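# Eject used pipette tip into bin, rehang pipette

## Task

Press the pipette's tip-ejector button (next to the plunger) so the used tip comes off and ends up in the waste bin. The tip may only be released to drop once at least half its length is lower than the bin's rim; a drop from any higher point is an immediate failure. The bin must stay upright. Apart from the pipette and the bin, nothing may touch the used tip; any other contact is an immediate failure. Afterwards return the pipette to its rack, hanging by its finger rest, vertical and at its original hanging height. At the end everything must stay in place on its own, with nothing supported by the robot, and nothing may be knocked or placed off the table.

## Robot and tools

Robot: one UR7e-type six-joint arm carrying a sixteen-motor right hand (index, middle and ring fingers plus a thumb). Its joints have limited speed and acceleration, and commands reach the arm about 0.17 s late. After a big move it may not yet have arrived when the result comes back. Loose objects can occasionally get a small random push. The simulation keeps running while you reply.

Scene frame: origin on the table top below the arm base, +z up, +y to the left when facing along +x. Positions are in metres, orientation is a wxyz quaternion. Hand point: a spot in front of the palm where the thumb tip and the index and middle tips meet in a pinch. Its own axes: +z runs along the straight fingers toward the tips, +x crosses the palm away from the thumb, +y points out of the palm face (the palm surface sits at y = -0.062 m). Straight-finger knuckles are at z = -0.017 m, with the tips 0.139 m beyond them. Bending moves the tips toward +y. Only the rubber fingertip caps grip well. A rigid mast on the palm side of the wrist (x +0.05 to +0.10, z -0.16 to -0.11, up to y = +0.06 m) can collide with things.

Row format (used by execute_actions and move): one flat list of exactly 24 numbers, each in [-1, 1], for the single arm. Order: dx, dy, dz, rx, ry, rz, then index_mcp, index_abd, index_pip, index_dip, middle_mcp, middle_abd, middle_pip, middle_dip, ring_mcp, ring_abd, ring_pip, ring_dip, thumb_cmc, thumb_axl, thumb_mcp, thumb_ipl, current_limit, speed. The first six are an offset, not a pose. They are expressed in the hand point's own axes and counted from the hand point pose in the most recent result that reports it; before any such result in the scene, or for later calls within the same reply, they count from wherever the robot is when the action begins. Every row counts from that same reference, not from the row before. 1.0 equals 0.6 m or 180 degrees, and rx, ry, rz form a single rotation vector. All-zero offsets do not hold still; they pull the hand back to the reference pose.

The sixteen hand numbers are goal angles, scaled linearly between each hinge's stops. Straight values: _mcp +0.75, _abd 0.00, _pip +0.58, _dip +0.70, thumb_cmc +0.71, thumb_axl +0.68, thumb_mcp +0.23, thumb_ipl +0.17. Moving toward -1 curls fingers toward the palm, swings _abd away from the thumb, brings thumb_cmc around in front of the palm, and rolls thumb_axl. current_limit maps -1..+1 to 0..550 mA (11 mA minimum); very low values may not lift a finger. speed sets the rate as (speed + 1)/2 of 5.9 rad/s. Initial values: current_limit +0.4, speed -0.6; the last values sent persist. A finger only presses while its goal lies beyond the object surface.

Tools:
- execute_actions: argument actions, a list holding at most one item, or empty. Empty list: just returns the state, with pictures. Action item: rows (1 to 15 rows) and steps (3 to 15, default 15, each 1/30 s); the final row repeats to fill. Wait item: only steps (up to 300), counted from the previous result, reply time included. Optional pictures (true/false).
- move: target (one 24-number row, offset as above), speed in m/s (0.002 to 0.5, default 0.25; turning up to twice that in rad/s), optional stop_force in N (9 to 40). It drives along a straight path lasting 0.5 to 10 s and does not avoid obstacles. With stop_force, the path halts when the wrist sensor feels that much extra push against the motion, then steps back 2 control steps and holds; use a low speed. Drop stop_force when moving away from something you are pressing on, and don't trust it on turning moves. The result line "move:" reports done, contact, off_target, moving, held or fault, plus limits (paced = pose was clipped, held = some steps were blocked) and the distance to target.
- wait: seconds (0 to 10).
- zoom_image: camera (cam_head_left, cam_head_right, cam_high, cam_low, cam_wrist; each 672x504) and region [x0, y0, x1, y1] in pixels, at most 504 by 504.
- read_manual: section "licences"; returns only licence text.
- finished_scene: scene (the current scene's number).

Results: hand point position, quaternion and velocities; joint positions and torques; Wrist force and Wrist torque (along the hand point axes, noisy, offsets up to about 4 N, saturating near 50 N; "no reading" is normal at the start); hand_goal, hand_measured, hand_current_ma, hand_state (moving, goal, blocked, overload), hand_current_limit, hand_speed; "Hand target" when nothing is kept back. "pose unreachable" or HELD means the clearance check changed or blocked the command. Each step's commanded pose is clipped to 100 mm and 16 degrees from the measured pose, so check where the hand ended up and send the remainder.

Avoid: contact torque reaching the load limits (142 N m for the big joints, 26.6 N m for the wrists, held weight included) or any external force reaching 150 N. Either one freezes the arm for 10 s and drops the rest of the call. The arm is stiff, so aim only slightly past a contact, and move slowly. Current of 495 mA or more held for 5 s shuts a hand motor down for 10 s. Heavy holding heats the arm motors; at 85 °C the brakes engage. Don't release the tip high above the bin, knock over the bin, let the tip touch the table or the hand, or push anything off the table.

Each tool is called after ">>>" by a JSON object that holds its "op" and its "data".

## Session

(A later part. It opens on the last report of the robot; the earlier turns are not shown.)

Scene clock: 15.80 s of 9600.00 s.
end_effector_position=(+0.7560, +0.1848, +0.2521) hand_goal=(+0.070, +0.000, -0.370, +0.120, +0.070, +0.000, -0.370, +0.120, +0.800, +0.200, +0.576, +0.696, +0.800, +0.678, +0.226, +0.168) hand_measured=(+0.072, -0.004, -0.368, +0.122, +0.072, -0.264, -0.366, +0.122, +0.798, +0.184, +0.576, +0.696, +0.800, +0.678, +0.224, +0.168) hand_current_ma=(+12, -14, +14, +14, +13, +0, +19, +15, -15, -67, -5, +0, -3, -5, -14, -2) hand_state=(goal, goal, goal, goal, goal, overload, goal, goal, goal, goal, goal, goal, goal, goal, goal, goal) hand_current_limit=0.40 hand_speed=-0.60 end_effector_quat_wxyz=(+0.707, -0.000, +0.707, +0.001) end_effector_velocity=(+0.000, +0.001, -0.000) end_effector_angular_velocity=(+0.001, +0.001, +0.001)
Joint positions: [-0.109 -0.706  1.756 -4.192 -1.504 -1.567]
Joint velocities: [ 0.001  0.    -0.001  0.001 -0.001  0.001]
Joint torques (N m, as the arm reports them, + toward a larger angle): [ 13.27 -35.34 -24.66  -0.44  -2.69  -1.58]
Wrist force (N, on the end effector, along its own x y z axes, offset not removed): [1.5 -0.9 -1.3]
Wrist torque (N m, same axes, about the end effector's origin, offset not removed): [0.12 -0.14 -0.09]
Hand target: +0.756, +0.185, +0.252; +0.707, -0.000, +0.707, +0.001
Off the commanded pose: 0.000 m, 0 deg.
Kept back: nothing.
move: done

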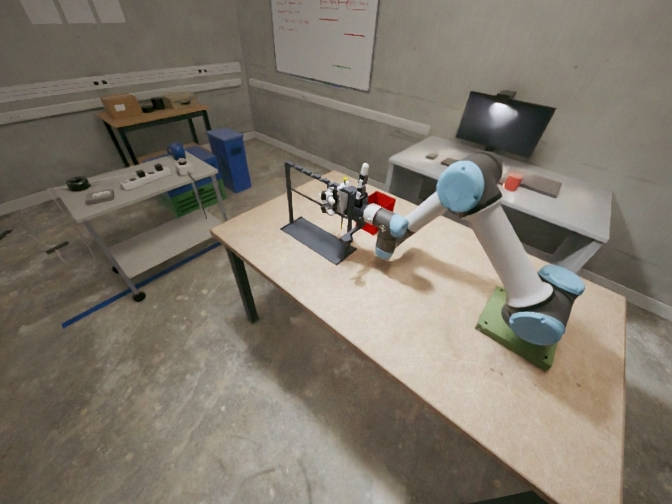

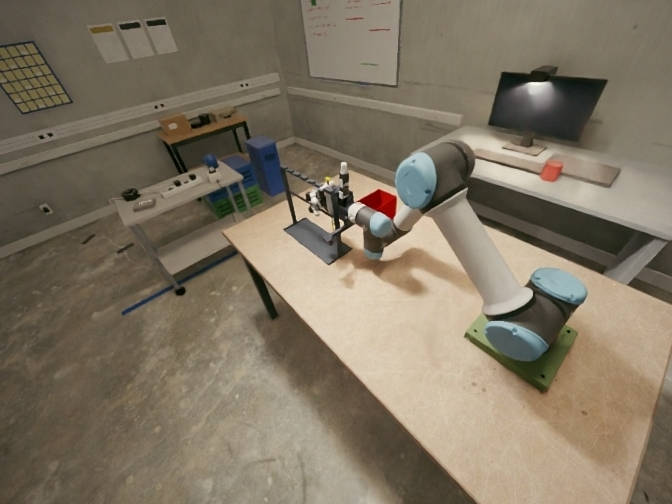

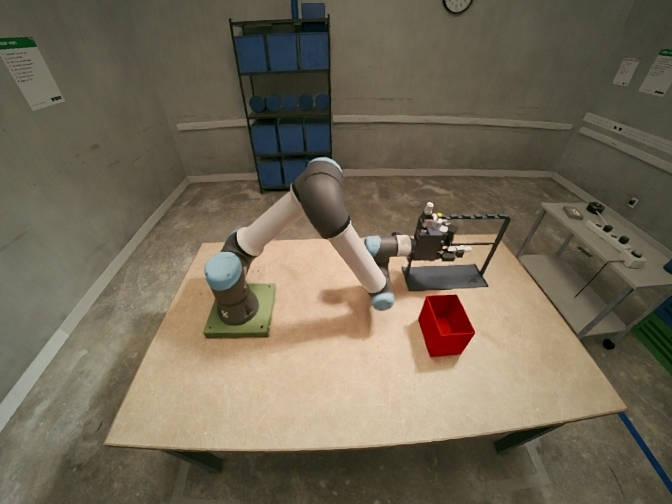

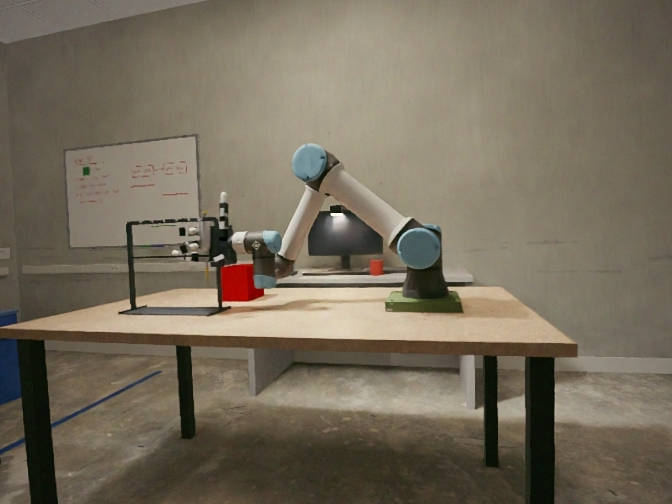

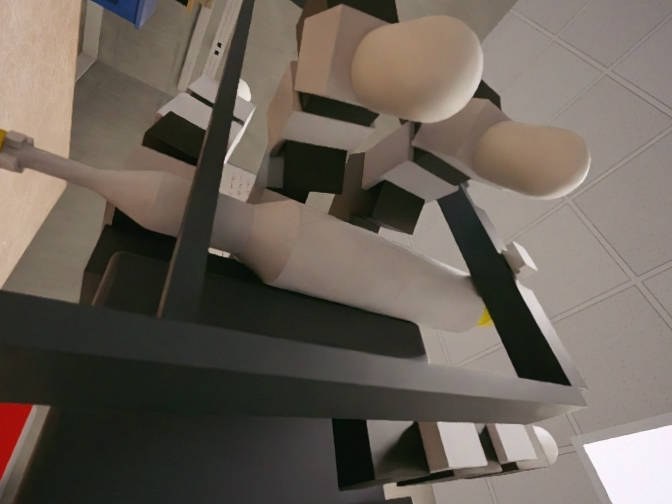

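>>> {"op": "move", "data": {"target": [0.003,-0.009,0,0,0,0,0.07,0,-0.37,0.12,0.07,0,-0.37,0.12,0.8,0.2,0.576,0.696,0.8,0.678,0.226,0.168,0.4,-0.6], "speed": 0.02}}

>>> {"op": "move", "data": {"target": [0.003,0,0.012,0,0,0,0.0,0,-0.4,-0.15,0.0,0,-0.4,-0.15,0.8,0.2,0.576,0.696,0.8,0.678,0.226,0.168,0.4,-0.6], "speed": 0.02}}

>>> {"op": "zoom_image", "data": {"camera": "cam_high", "region": [400, 195, 470, 255]}}

>>> {"op": "zoom_image", "data": {"camera": "cam_head_left", "region": [300, 160, 390, 250]}}

Scene clock: 16.73 s of 9600.00 s.
end_effector_position=(+0.7560, +0.1798, +0.2504) hand_goal=(+0.070, +0.000, -0.370, +0.120, +0.070, +0.000, -0.370, +0.120, +0.800, +0.200, +0.576, +0.696, +0.800, +0.678, +0.226, +0.168) hand_measured=(+0.072, -0.004, -0.368, +0.122, +0.072, -0.286, -0.366, +0.122, +0.798, +0.184, +0.576, +0.696, +0.800, +0.678, +0.224, +0.168) hand_current_ma=(+12, -14, +14, +14, +13, +0, +19, +15, -15, -67, -5, +0, -3, -5, -14, -2) hand_state=(goal, goal, goal, goal, goal, overload, goal, goal, goal, goal, goal, goal, goal, goal, goal, goal) hand_current_limit=0.40 hand_speed=-0.60 end_effector_quat_wxyz=(+0.707, -0.000, +0.707, +0.001) end_effector_velocity=(+0.000, -0.003, -0.001) end_effector_angular_velocity=(+0.000, +0.002, +0.001)
Joint positions: [-0.119 -0.703  1.758 -4.197 -1.494 -1.567]
Joint velocities: [-0.005  0.001  0.001 -0.001  0.006  0.   ]
Joint torques (N m, as the arm reports them, + toward a larger angle): [-10.86 -35.29  -3.38  -3.95   2.26  -1.25]
Wrist force (N, on the end effector, along its own x y z axes, offset not removed): [0.6 0.3 -1.0]
Wrist torque (N m, same axes, about the end effector's origin, offset not removed): [0.17 -0.02 -0.08]
Hand target: +0.756, +0.179, +0.250; +0.707, -0.000, +0.707, +0.001
Off the commanded pose: 0.000 m, 0 deg.
Kept back: nothing.
move: done

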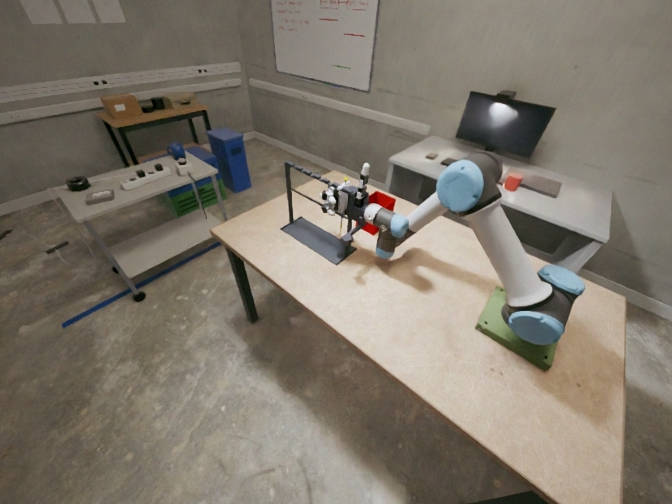

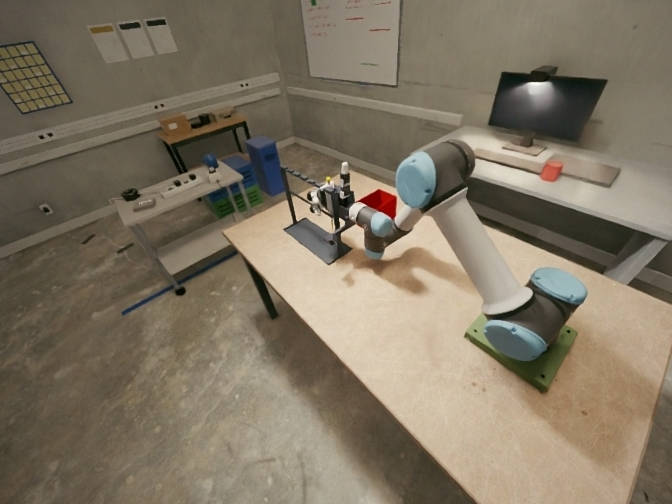

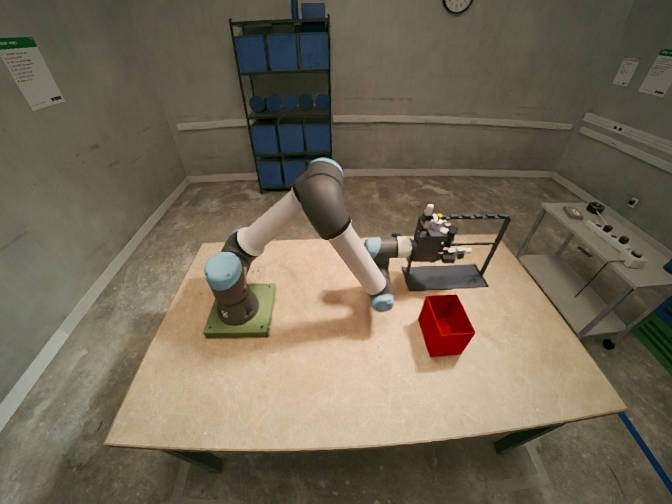

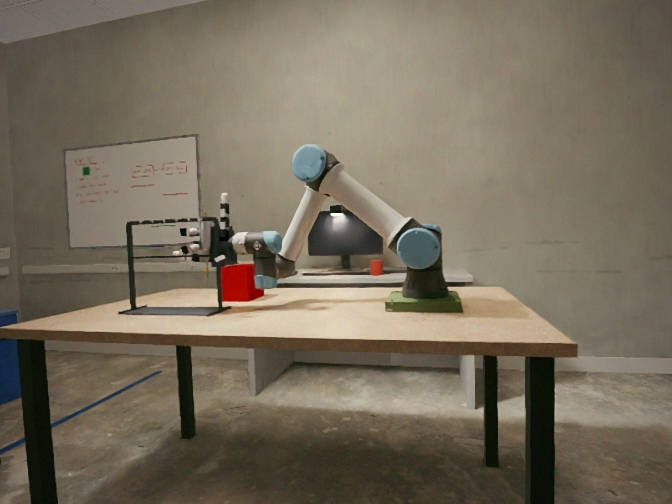

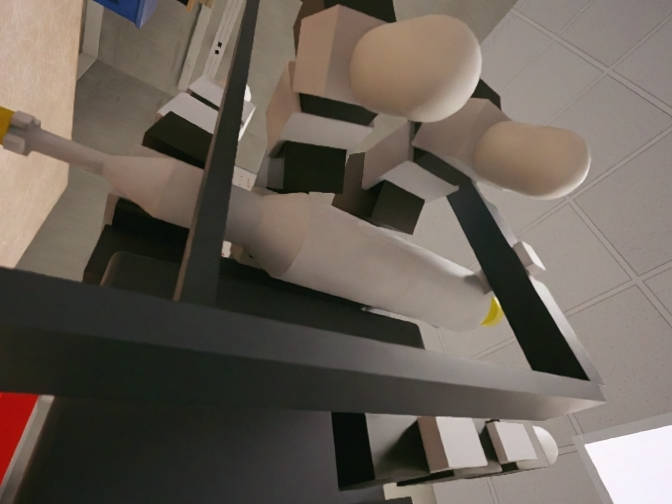

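Scene clock: 17.50 s of 9600.00 s.
end_effector_position=(+0.7629, +0.1798, +0.2487) hand_goal=(+0.000, +0.000, -0.400, -0.150, +0.000, +0.000, -0.400, -0.150, +0.800, +0.200, +0.576, +0.696, +0.800, +0.678, +0.226, +0.168) hand_measured=(+0.002, -0.004, -0.398, -0.148, +0.002, -0.290, -0.396, -0.148, +0.798, +0.184, +0.576, +0.696, +0.800, +0.678, +0.224, +0.168) hand_current_ma=(+13, -14, +14, +14, +15, +0, +21, +16, -14, -67, -5, +0, -3, -5, -14, -2) hand_state=(goal, goal, goal, goal, goal, overload, goal, goal, goal, goal, goal, goal, goal, goal, goal, goal) hand_current_limit=0.40 hand_speed=-0.60 end_effector_quat_wxyz=(+0.707, -0.000, +0.707, +0.001) end_effector_velocity=(+0.002, +0.001, -0.000) end_effector_angular_velocity=(-0.000, +0.000, +0.000)
Joint positions: [-0.118 -0.692  1.735 -4.186 -1.495 -1.567]
Joint velocities: [ 0.001  0.004 -0.008  0.005 -0.001 -0.   ]
Joint torques (N m, as the arm reports them, + toward a larger angle): [ 13.89 -35.94 -24.76  -0.18  -2.77  -1.31]
Wrist force (N, on the end effector, along its own x y z axes, offset not removed): [0.0 -0.8 -2.5]
Wrist torque (N m, same axes, about the end effector's origin, offset not removed): [0.17 0.07 -0.11]
Hand target: +0.763, +0.180, +0.249; +0.707, -0.000, +0.707, +0.001
Off the commanded pose: 0.000 m, 0 deg.
Kept back: nothing.
move: done

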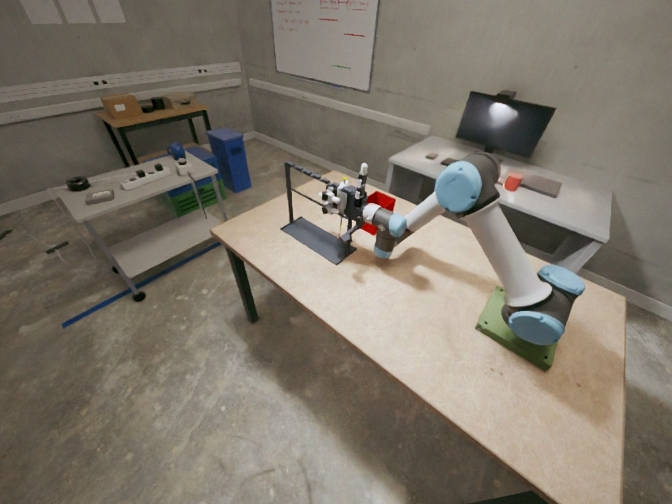

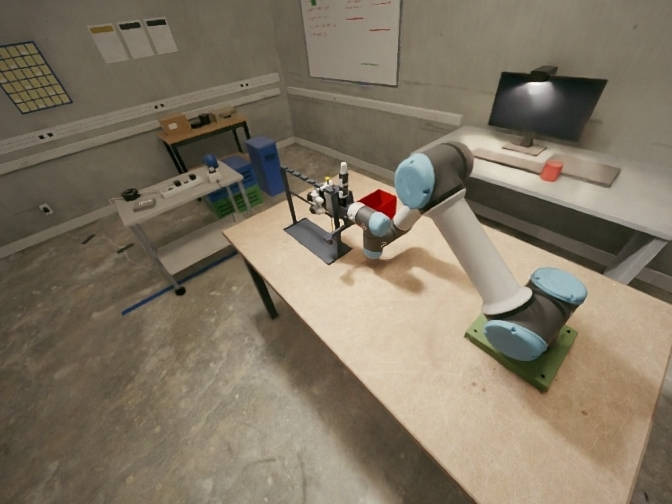

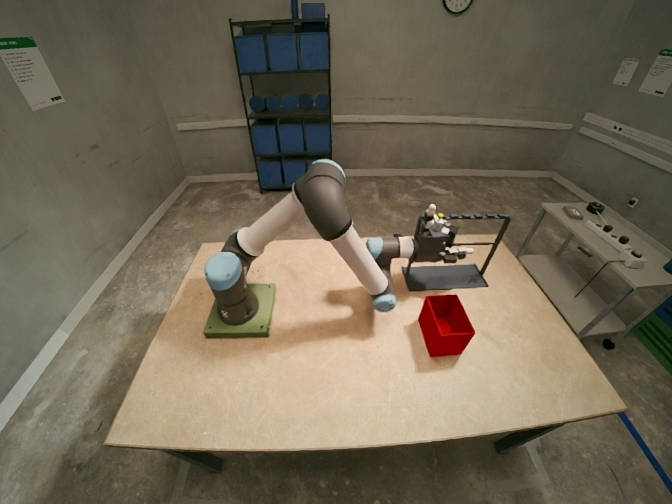

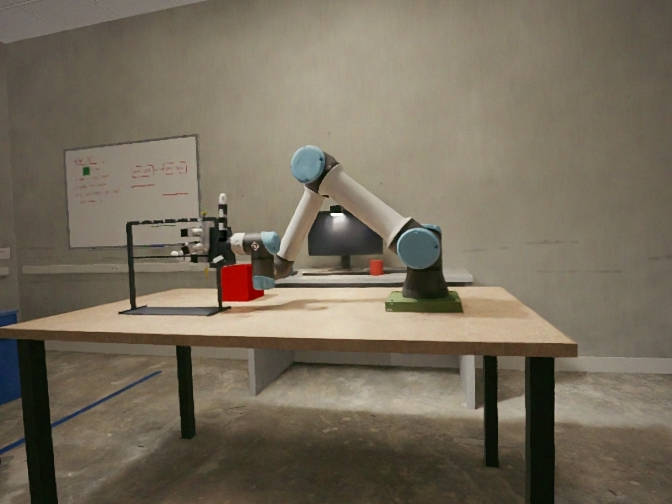

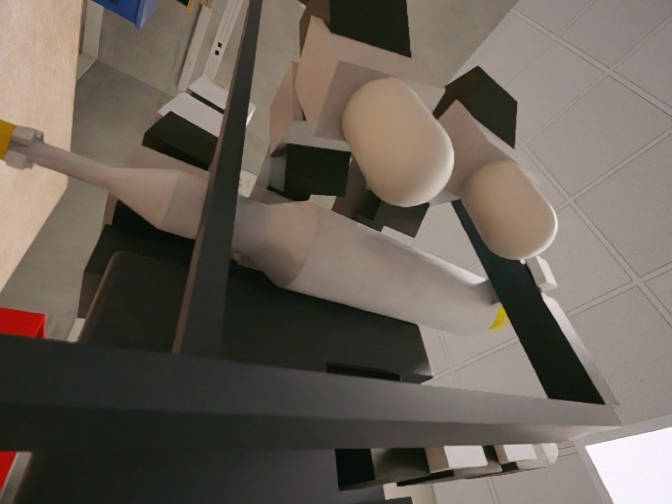

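Region (400, 195, 470, 255) of cam_high's 672x504 image, scaled by 7.200, with more detail than that image has; it fills the top 432 rows of this view, and the rest is white.

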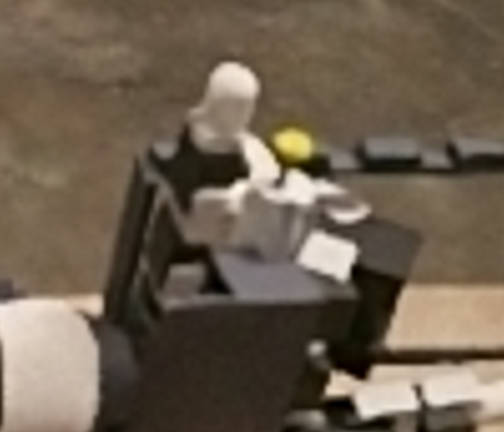

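Region (300, 160, 390, 250) of cam_head_left's 672x504 image, scaled by 5.600, with more detail than that image has.

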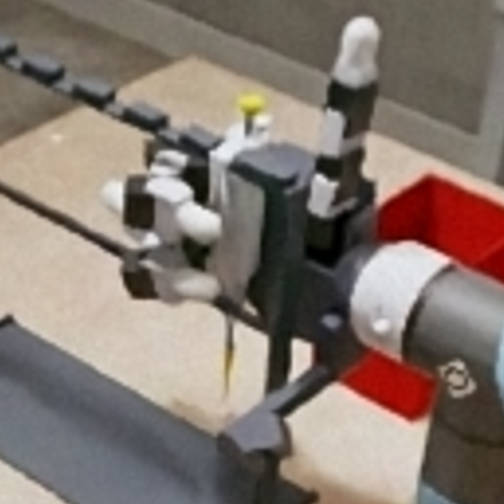

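>>> {"op": "move", "data": {"target": [0,0,-0.022,0,0,0,0.1,0,-0.45,-0.3,0.1,0,-0.45,-0.3,0.8,0.2,0.576,0.696,0.8,0.678,0.226,0.168,0.4,-0.6], "speed": 0.02}}

>>> {"op": "zoom_image", "data": {"camera": "cam_high", "region": [400, 195, 470, 255]}}

Scene clock: 18.73 s of 9600.00 s.
end_effector_position=(+0.7500, +0.1798, +0.2487) hand_goal=(+0.100, +0.000, -0.450, -0.300, +0.100, +0.000, -0.450, -0.300, +0.800, +0.200, +0.576, +0.696, +0.800, +0.678, +0.226, +0.168) hand_measured=(+0.098, -0.004, -0.448, -0.298, +0.098, -0.290, -0.446, -0.298, +0.798, +0.184, +0.576, +0.696, +0.800, +0.678, +0.224, +0.168) hand_current_ma=(-12, -14, +14, +14, -14, +0, +23, +15, -14, -67, -5, +0, -3, -5, -14, -2) hand_state=(goal, goal, goal, goal, goal, overload, goal, goal, goal, goal, goal, goal, goal, goal, goal, goal) hand_current_limit=0.40 hand_speed=-0.60 end_effector_quat_wxyz=(+0.707, -0.000, +0.707, +0.001) end_effector_velocity=(-0.003, +0.000, +0.000) end_effector_angular_velocity=(+0.001, +0.000, +0.001)
Joint positions: [-0.12  -0.707  1.777 -4.212 -1.493 -1.567]
Joint velocities: [-0.    -0.004  0.008 -0.004  0.001  0.001]
Joint torques (N m, as the arm reports them, + toward a larger angle): [-10.45 -51.6   -4.16  -4.01   2.24  -1.16]
Wrist force (N, on the end effector, along its own x y z axes, offset not removed): [0.0 -0.3 -0.7]
Wrist torque (N m, same axes, about the end effector's origin, offset not removed): [0.09 0.04 -0.08]
Hand target: +0.750, +0.180, +0.249; +0.707, -0.000, +0.707, +0.001
Off the commanded pose: 0.000 m, 0 deg.
Kept back: nothing.
move: done

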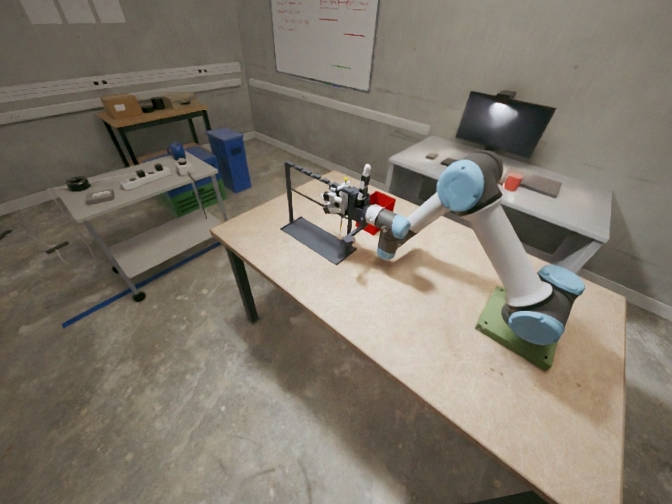

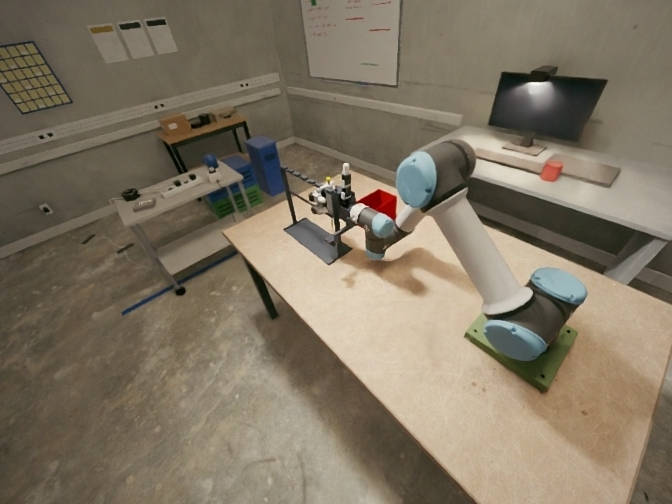

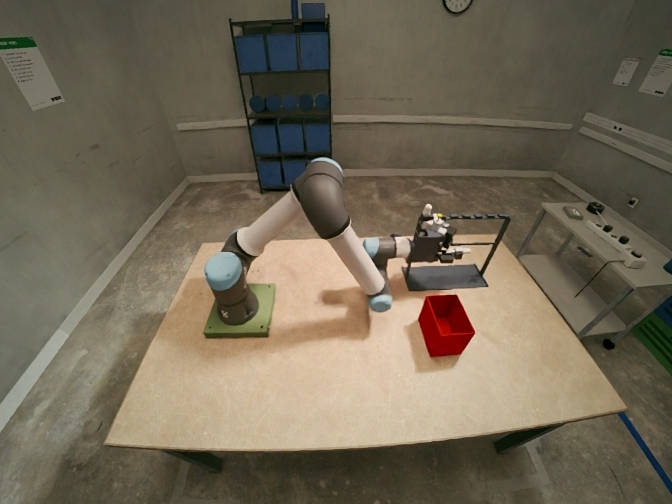

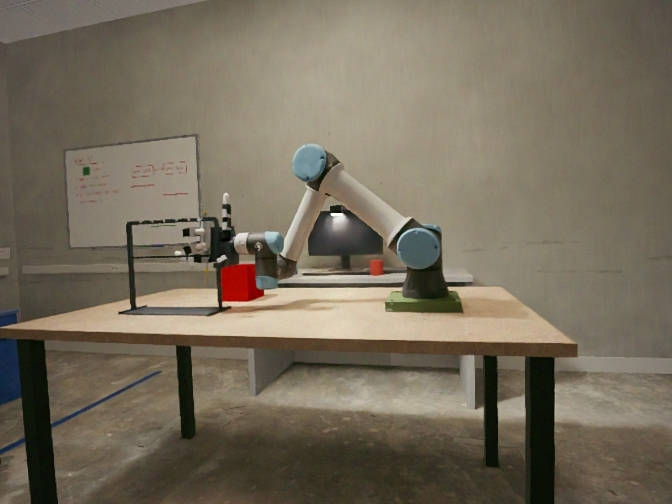

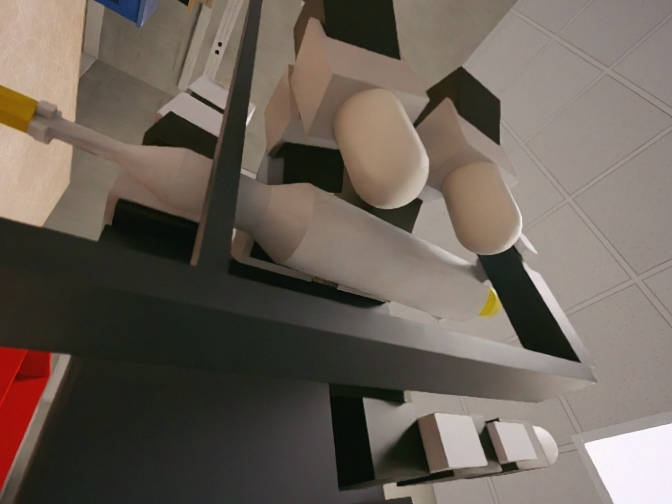

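Region (400, 195, 470, 255) of cam_high's 672x504 image, scaled by 7.200, with more detail than that image has; it fills the top 432 rows of this view, and the rest is white.

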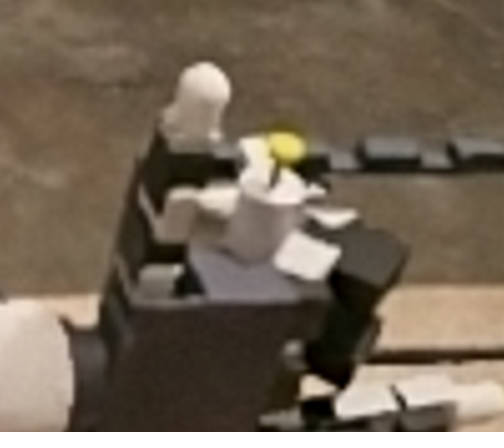

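Close.

>>> {"op": "move", "data": {"target": [0,0.004,0,0,0,0,0.1,0,-0.65,-0.64,0.1,0,-0.65,-0.64,0.8,0.2,0.576,0.696,0.8,0.678,0.226,0.168,0.75,-0.75], "speed": 0.01}}

>>> {"op": "zoom_image", "data": {"camera": "cam_low", "region": [160, 190, 260, 290]}}

Scene clock: 19.67 s of 9600.00 s.
end_effector_position=(+0.7500, +0.1820, +0.2487) hand_goal=(+0.100, +0.000, -0.650, -0.640, +0.100, +0.000, -0.650, -0.640, +0.800, +0.200, +0.576, +0.696, +0.800, +0.678, +0.226, +0.168) hand_measured=(+0.098, -0.004, -0.608, -0.484, +0.098, -0.296, -0.606, -0.482, +0.798, +0.184, +0.576, +0.696, +0.800, +0.678, +0.224, +0.168) hand_current_ma=(-11, -14, +212, +481, -10, +0, +234, +481, -14, -67, -5, +0, -3, -5, -14, -2) hand_state=(goal, goal, blocked, blocked, goal, overload, blocked, blocked, goal, goal, goal, goal, goal, goal, goal, goal) hand_current_limit=0.75 hand_speed=-0.75 end_effector_quat_wxyz=(+0.707, -0.000, +0.707, +0.001) end_effector_velocity=(+0.000, +0.001, -0.001) end_effector_angular_velocity=(+0.001, +0.002, -0.000)
Joint positions: [-0.116 -0.707  1.775 -4.211 -1.497 -1.567]
Joint velocities: [ 0.003  0.002 -0.001  0.001 -0.003  0.   ]
Joint torques (N m, as the arm reports them, + toward a larger angle): [ 14.08 -34.51 -24.59  -0.17  -2.58  -1.33]
Wrist force (N, on the end effector, along its own x y z axes, offset not removed): [0.8 -1.6 -1.1]
Wrist torque (N m, same axes, about the end effector's origin, offset not removed): [-0.01 -0.12 -0.03]
Hand target: +0.750, +0.182, +0.249; +0.707, -0.000, +0.707, +0.001
Off the commanded pose: 0.000 m, 0 deg.
Kept back: nothing.
move: done

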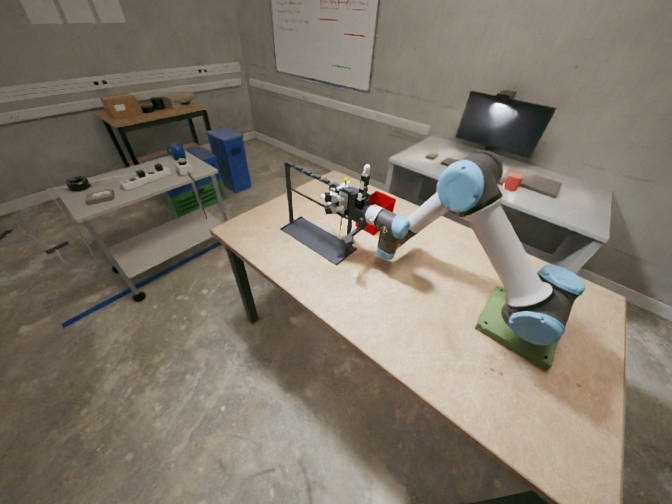

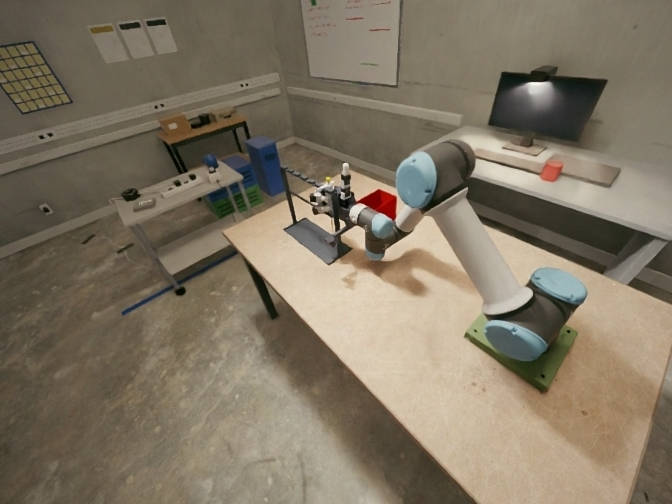

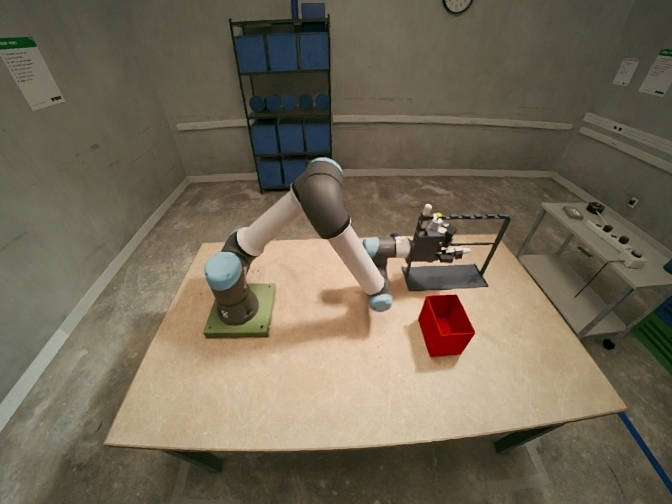

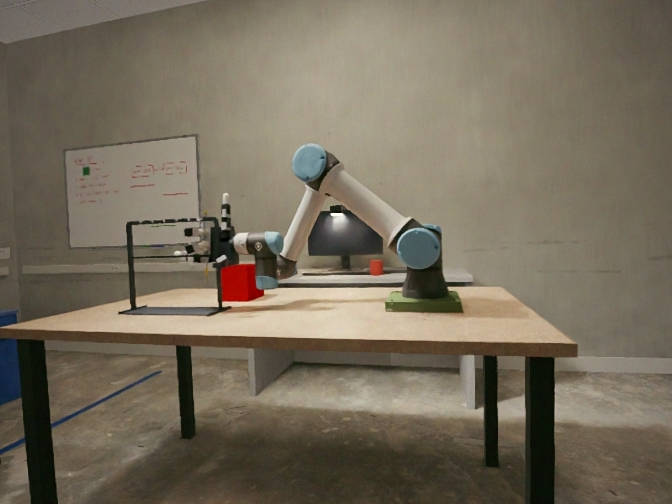

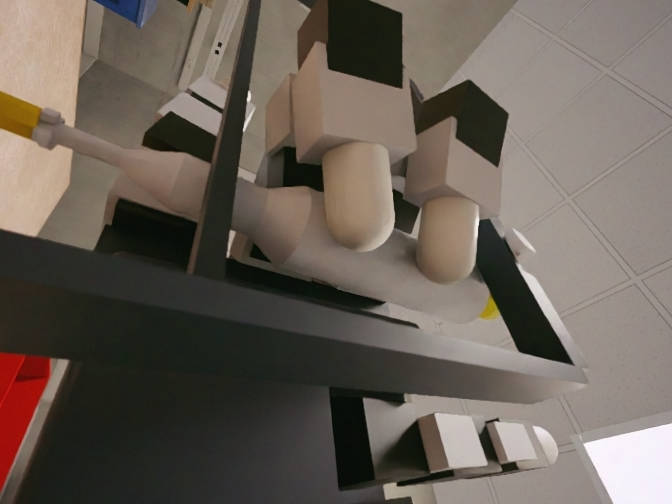

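Region (160, 190, 260, 290) of cam_low's 672x504 image, scaled by 5.040, with more detail than that image has.

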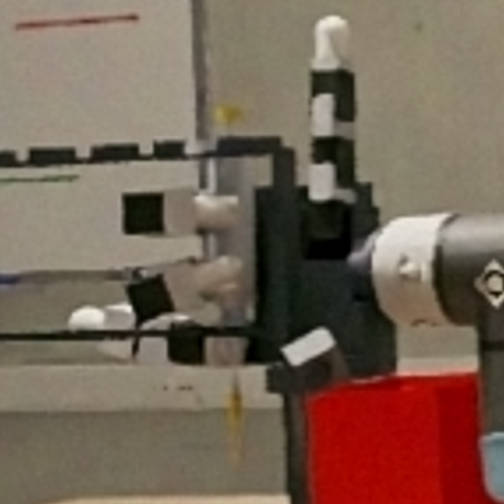

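>>> {"op": "move", "data": {"target": [-0.02,0,0,0,0,0,0.08,0,-0.71,-0.64,0.08,0,-0.71,-0.64,0.8,0.2,0.576,0.696,0.8,0.678,0.226,0.168,0.75,-0.75], "speed": 0.015}}

>>> {"op": "zoom_image", "data": {"camera": "cam_low", "region": [175, 195, 235, 255]}}

>>> {"op": "zoom_image", "data": {"camera": "cam_head_left", "region": [315, 160, 375, 220]}}

Scene clock: 20.97 s of 9600.00 s.
end_effector_position=(+0.7500, +0.1820, +0.2604) hand_goal=(+0.080, +0.000, -0.710, -0.640, +0.080, +0.000, -0.710, -0.640, +0.800, +0.200, +0.576, +0.696, +0.800, +0.678, +0.226, +0.168) hand_measured=(+0.082, -0.004, -0.608, -0.484, +0.082, -0.296, -0.606, -0.482, +0.798, +0.184, +0.576, +0.696, +0.800, +0.678, +0.224, +0.168) hand_current_ma=(+12, -14, +481, +481, +15, +0, +481, +481, -14, -67, -5, +0, -3, -5, -14, -2) hand_state=(goal, goal, blocked, blocked, goal, overload, blocked, blocked, goal, goal, goal, goal, goal, goal, goal, goal) hand_current_limit=0.75 hand_speed=-0.75 end_effector_quat_wxyz=(+0.707, -0.000, +0.707, +0.001) end_effector_velocity=(+0.000, +0.000, +0.002) end_effector_angular_velocity=(-0.001, +0.001, -0.000)
Joint positions: [-0.116 -0.731  1.78  -4.191 -1.497 -1.567]
Joint velocities: [ 0.    -0.006  0.001  0.006 -0.    -0.001]
Joint torques (N m, as the arm reports them, + toward a larger angle): [-10.58 -52.62  -3.43  -0.32   2.14  -0.48]
Wrist force (N, on the end effector, along its own x y z axes, offset not removed): [2.9 -0.8 -1.9]
Wrist torque (N m, same axes, about the end effector's origin, offset not removed): [0.18 -0.20 0.06]
Hand target: +0.750, +0.182, +0.261; +0.707, -0.000, +0.707, +0.001
Off the commanded pose: 0.000 m, 0 deg.
Kept back: nothing.
move: done

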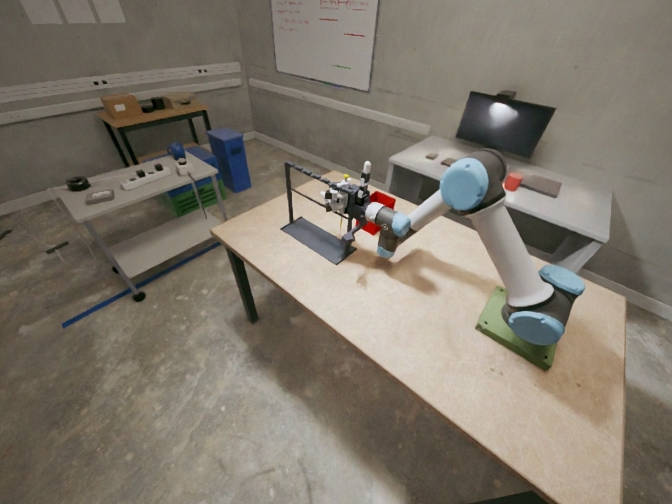

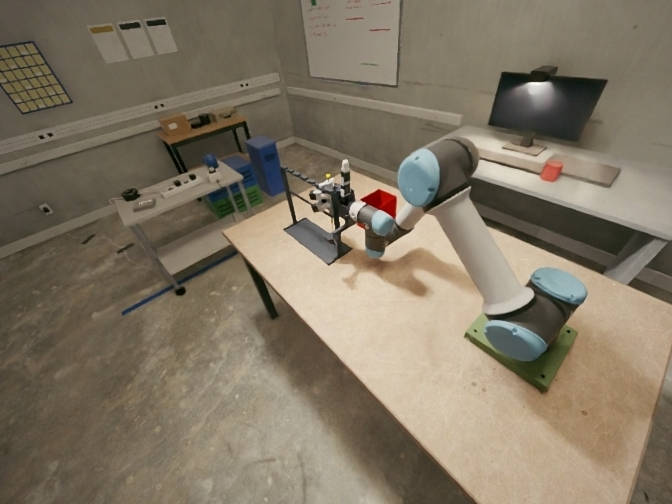

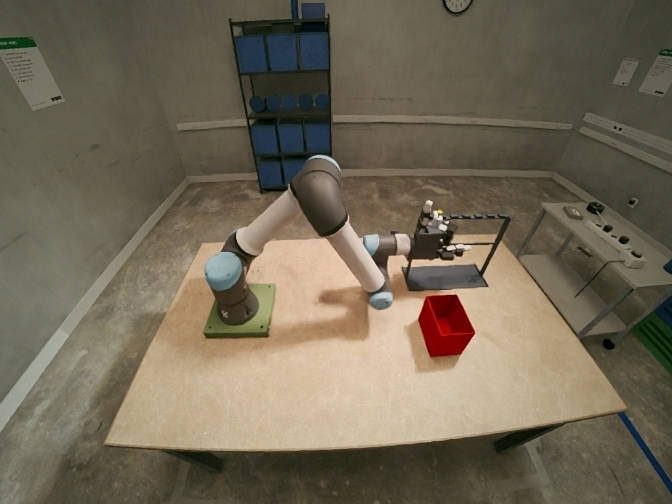

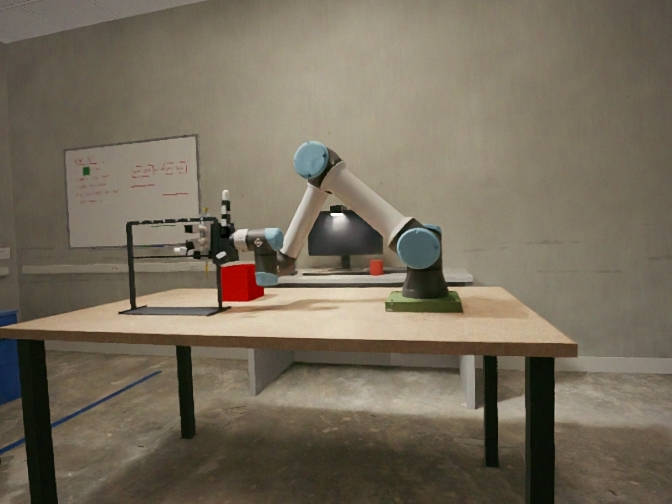

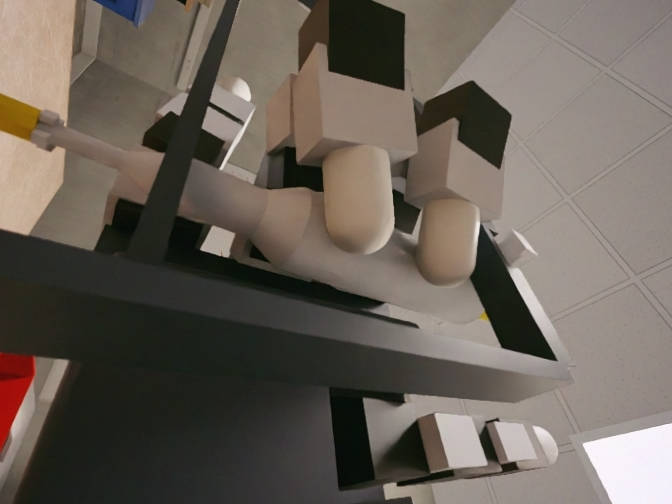

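Region (175, 195, 235, 255) of cam_low's 672x504 image, scaled by 8.400, with more detail than that image has.

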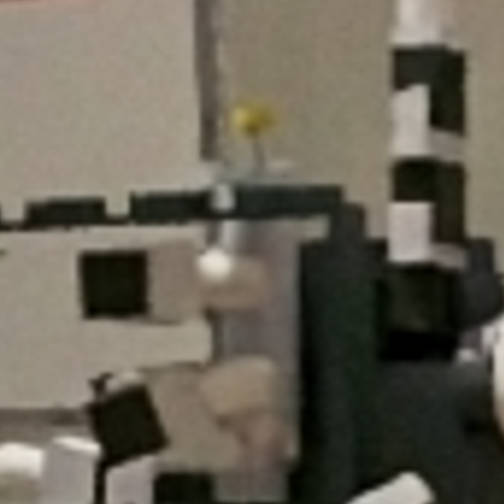

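Region (315, 160, 375, 220) of cam_head_left's 672x504 image, scaled by 8.400, with more detail than that image has.

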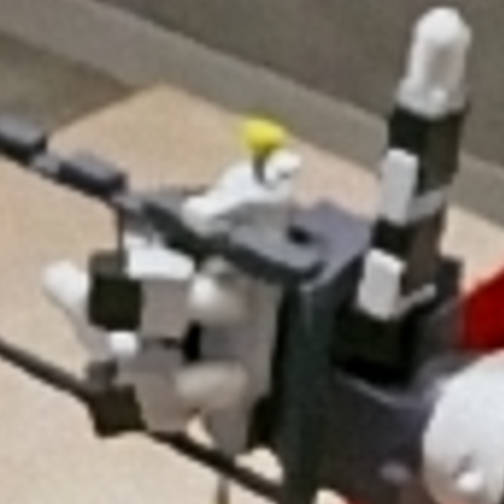

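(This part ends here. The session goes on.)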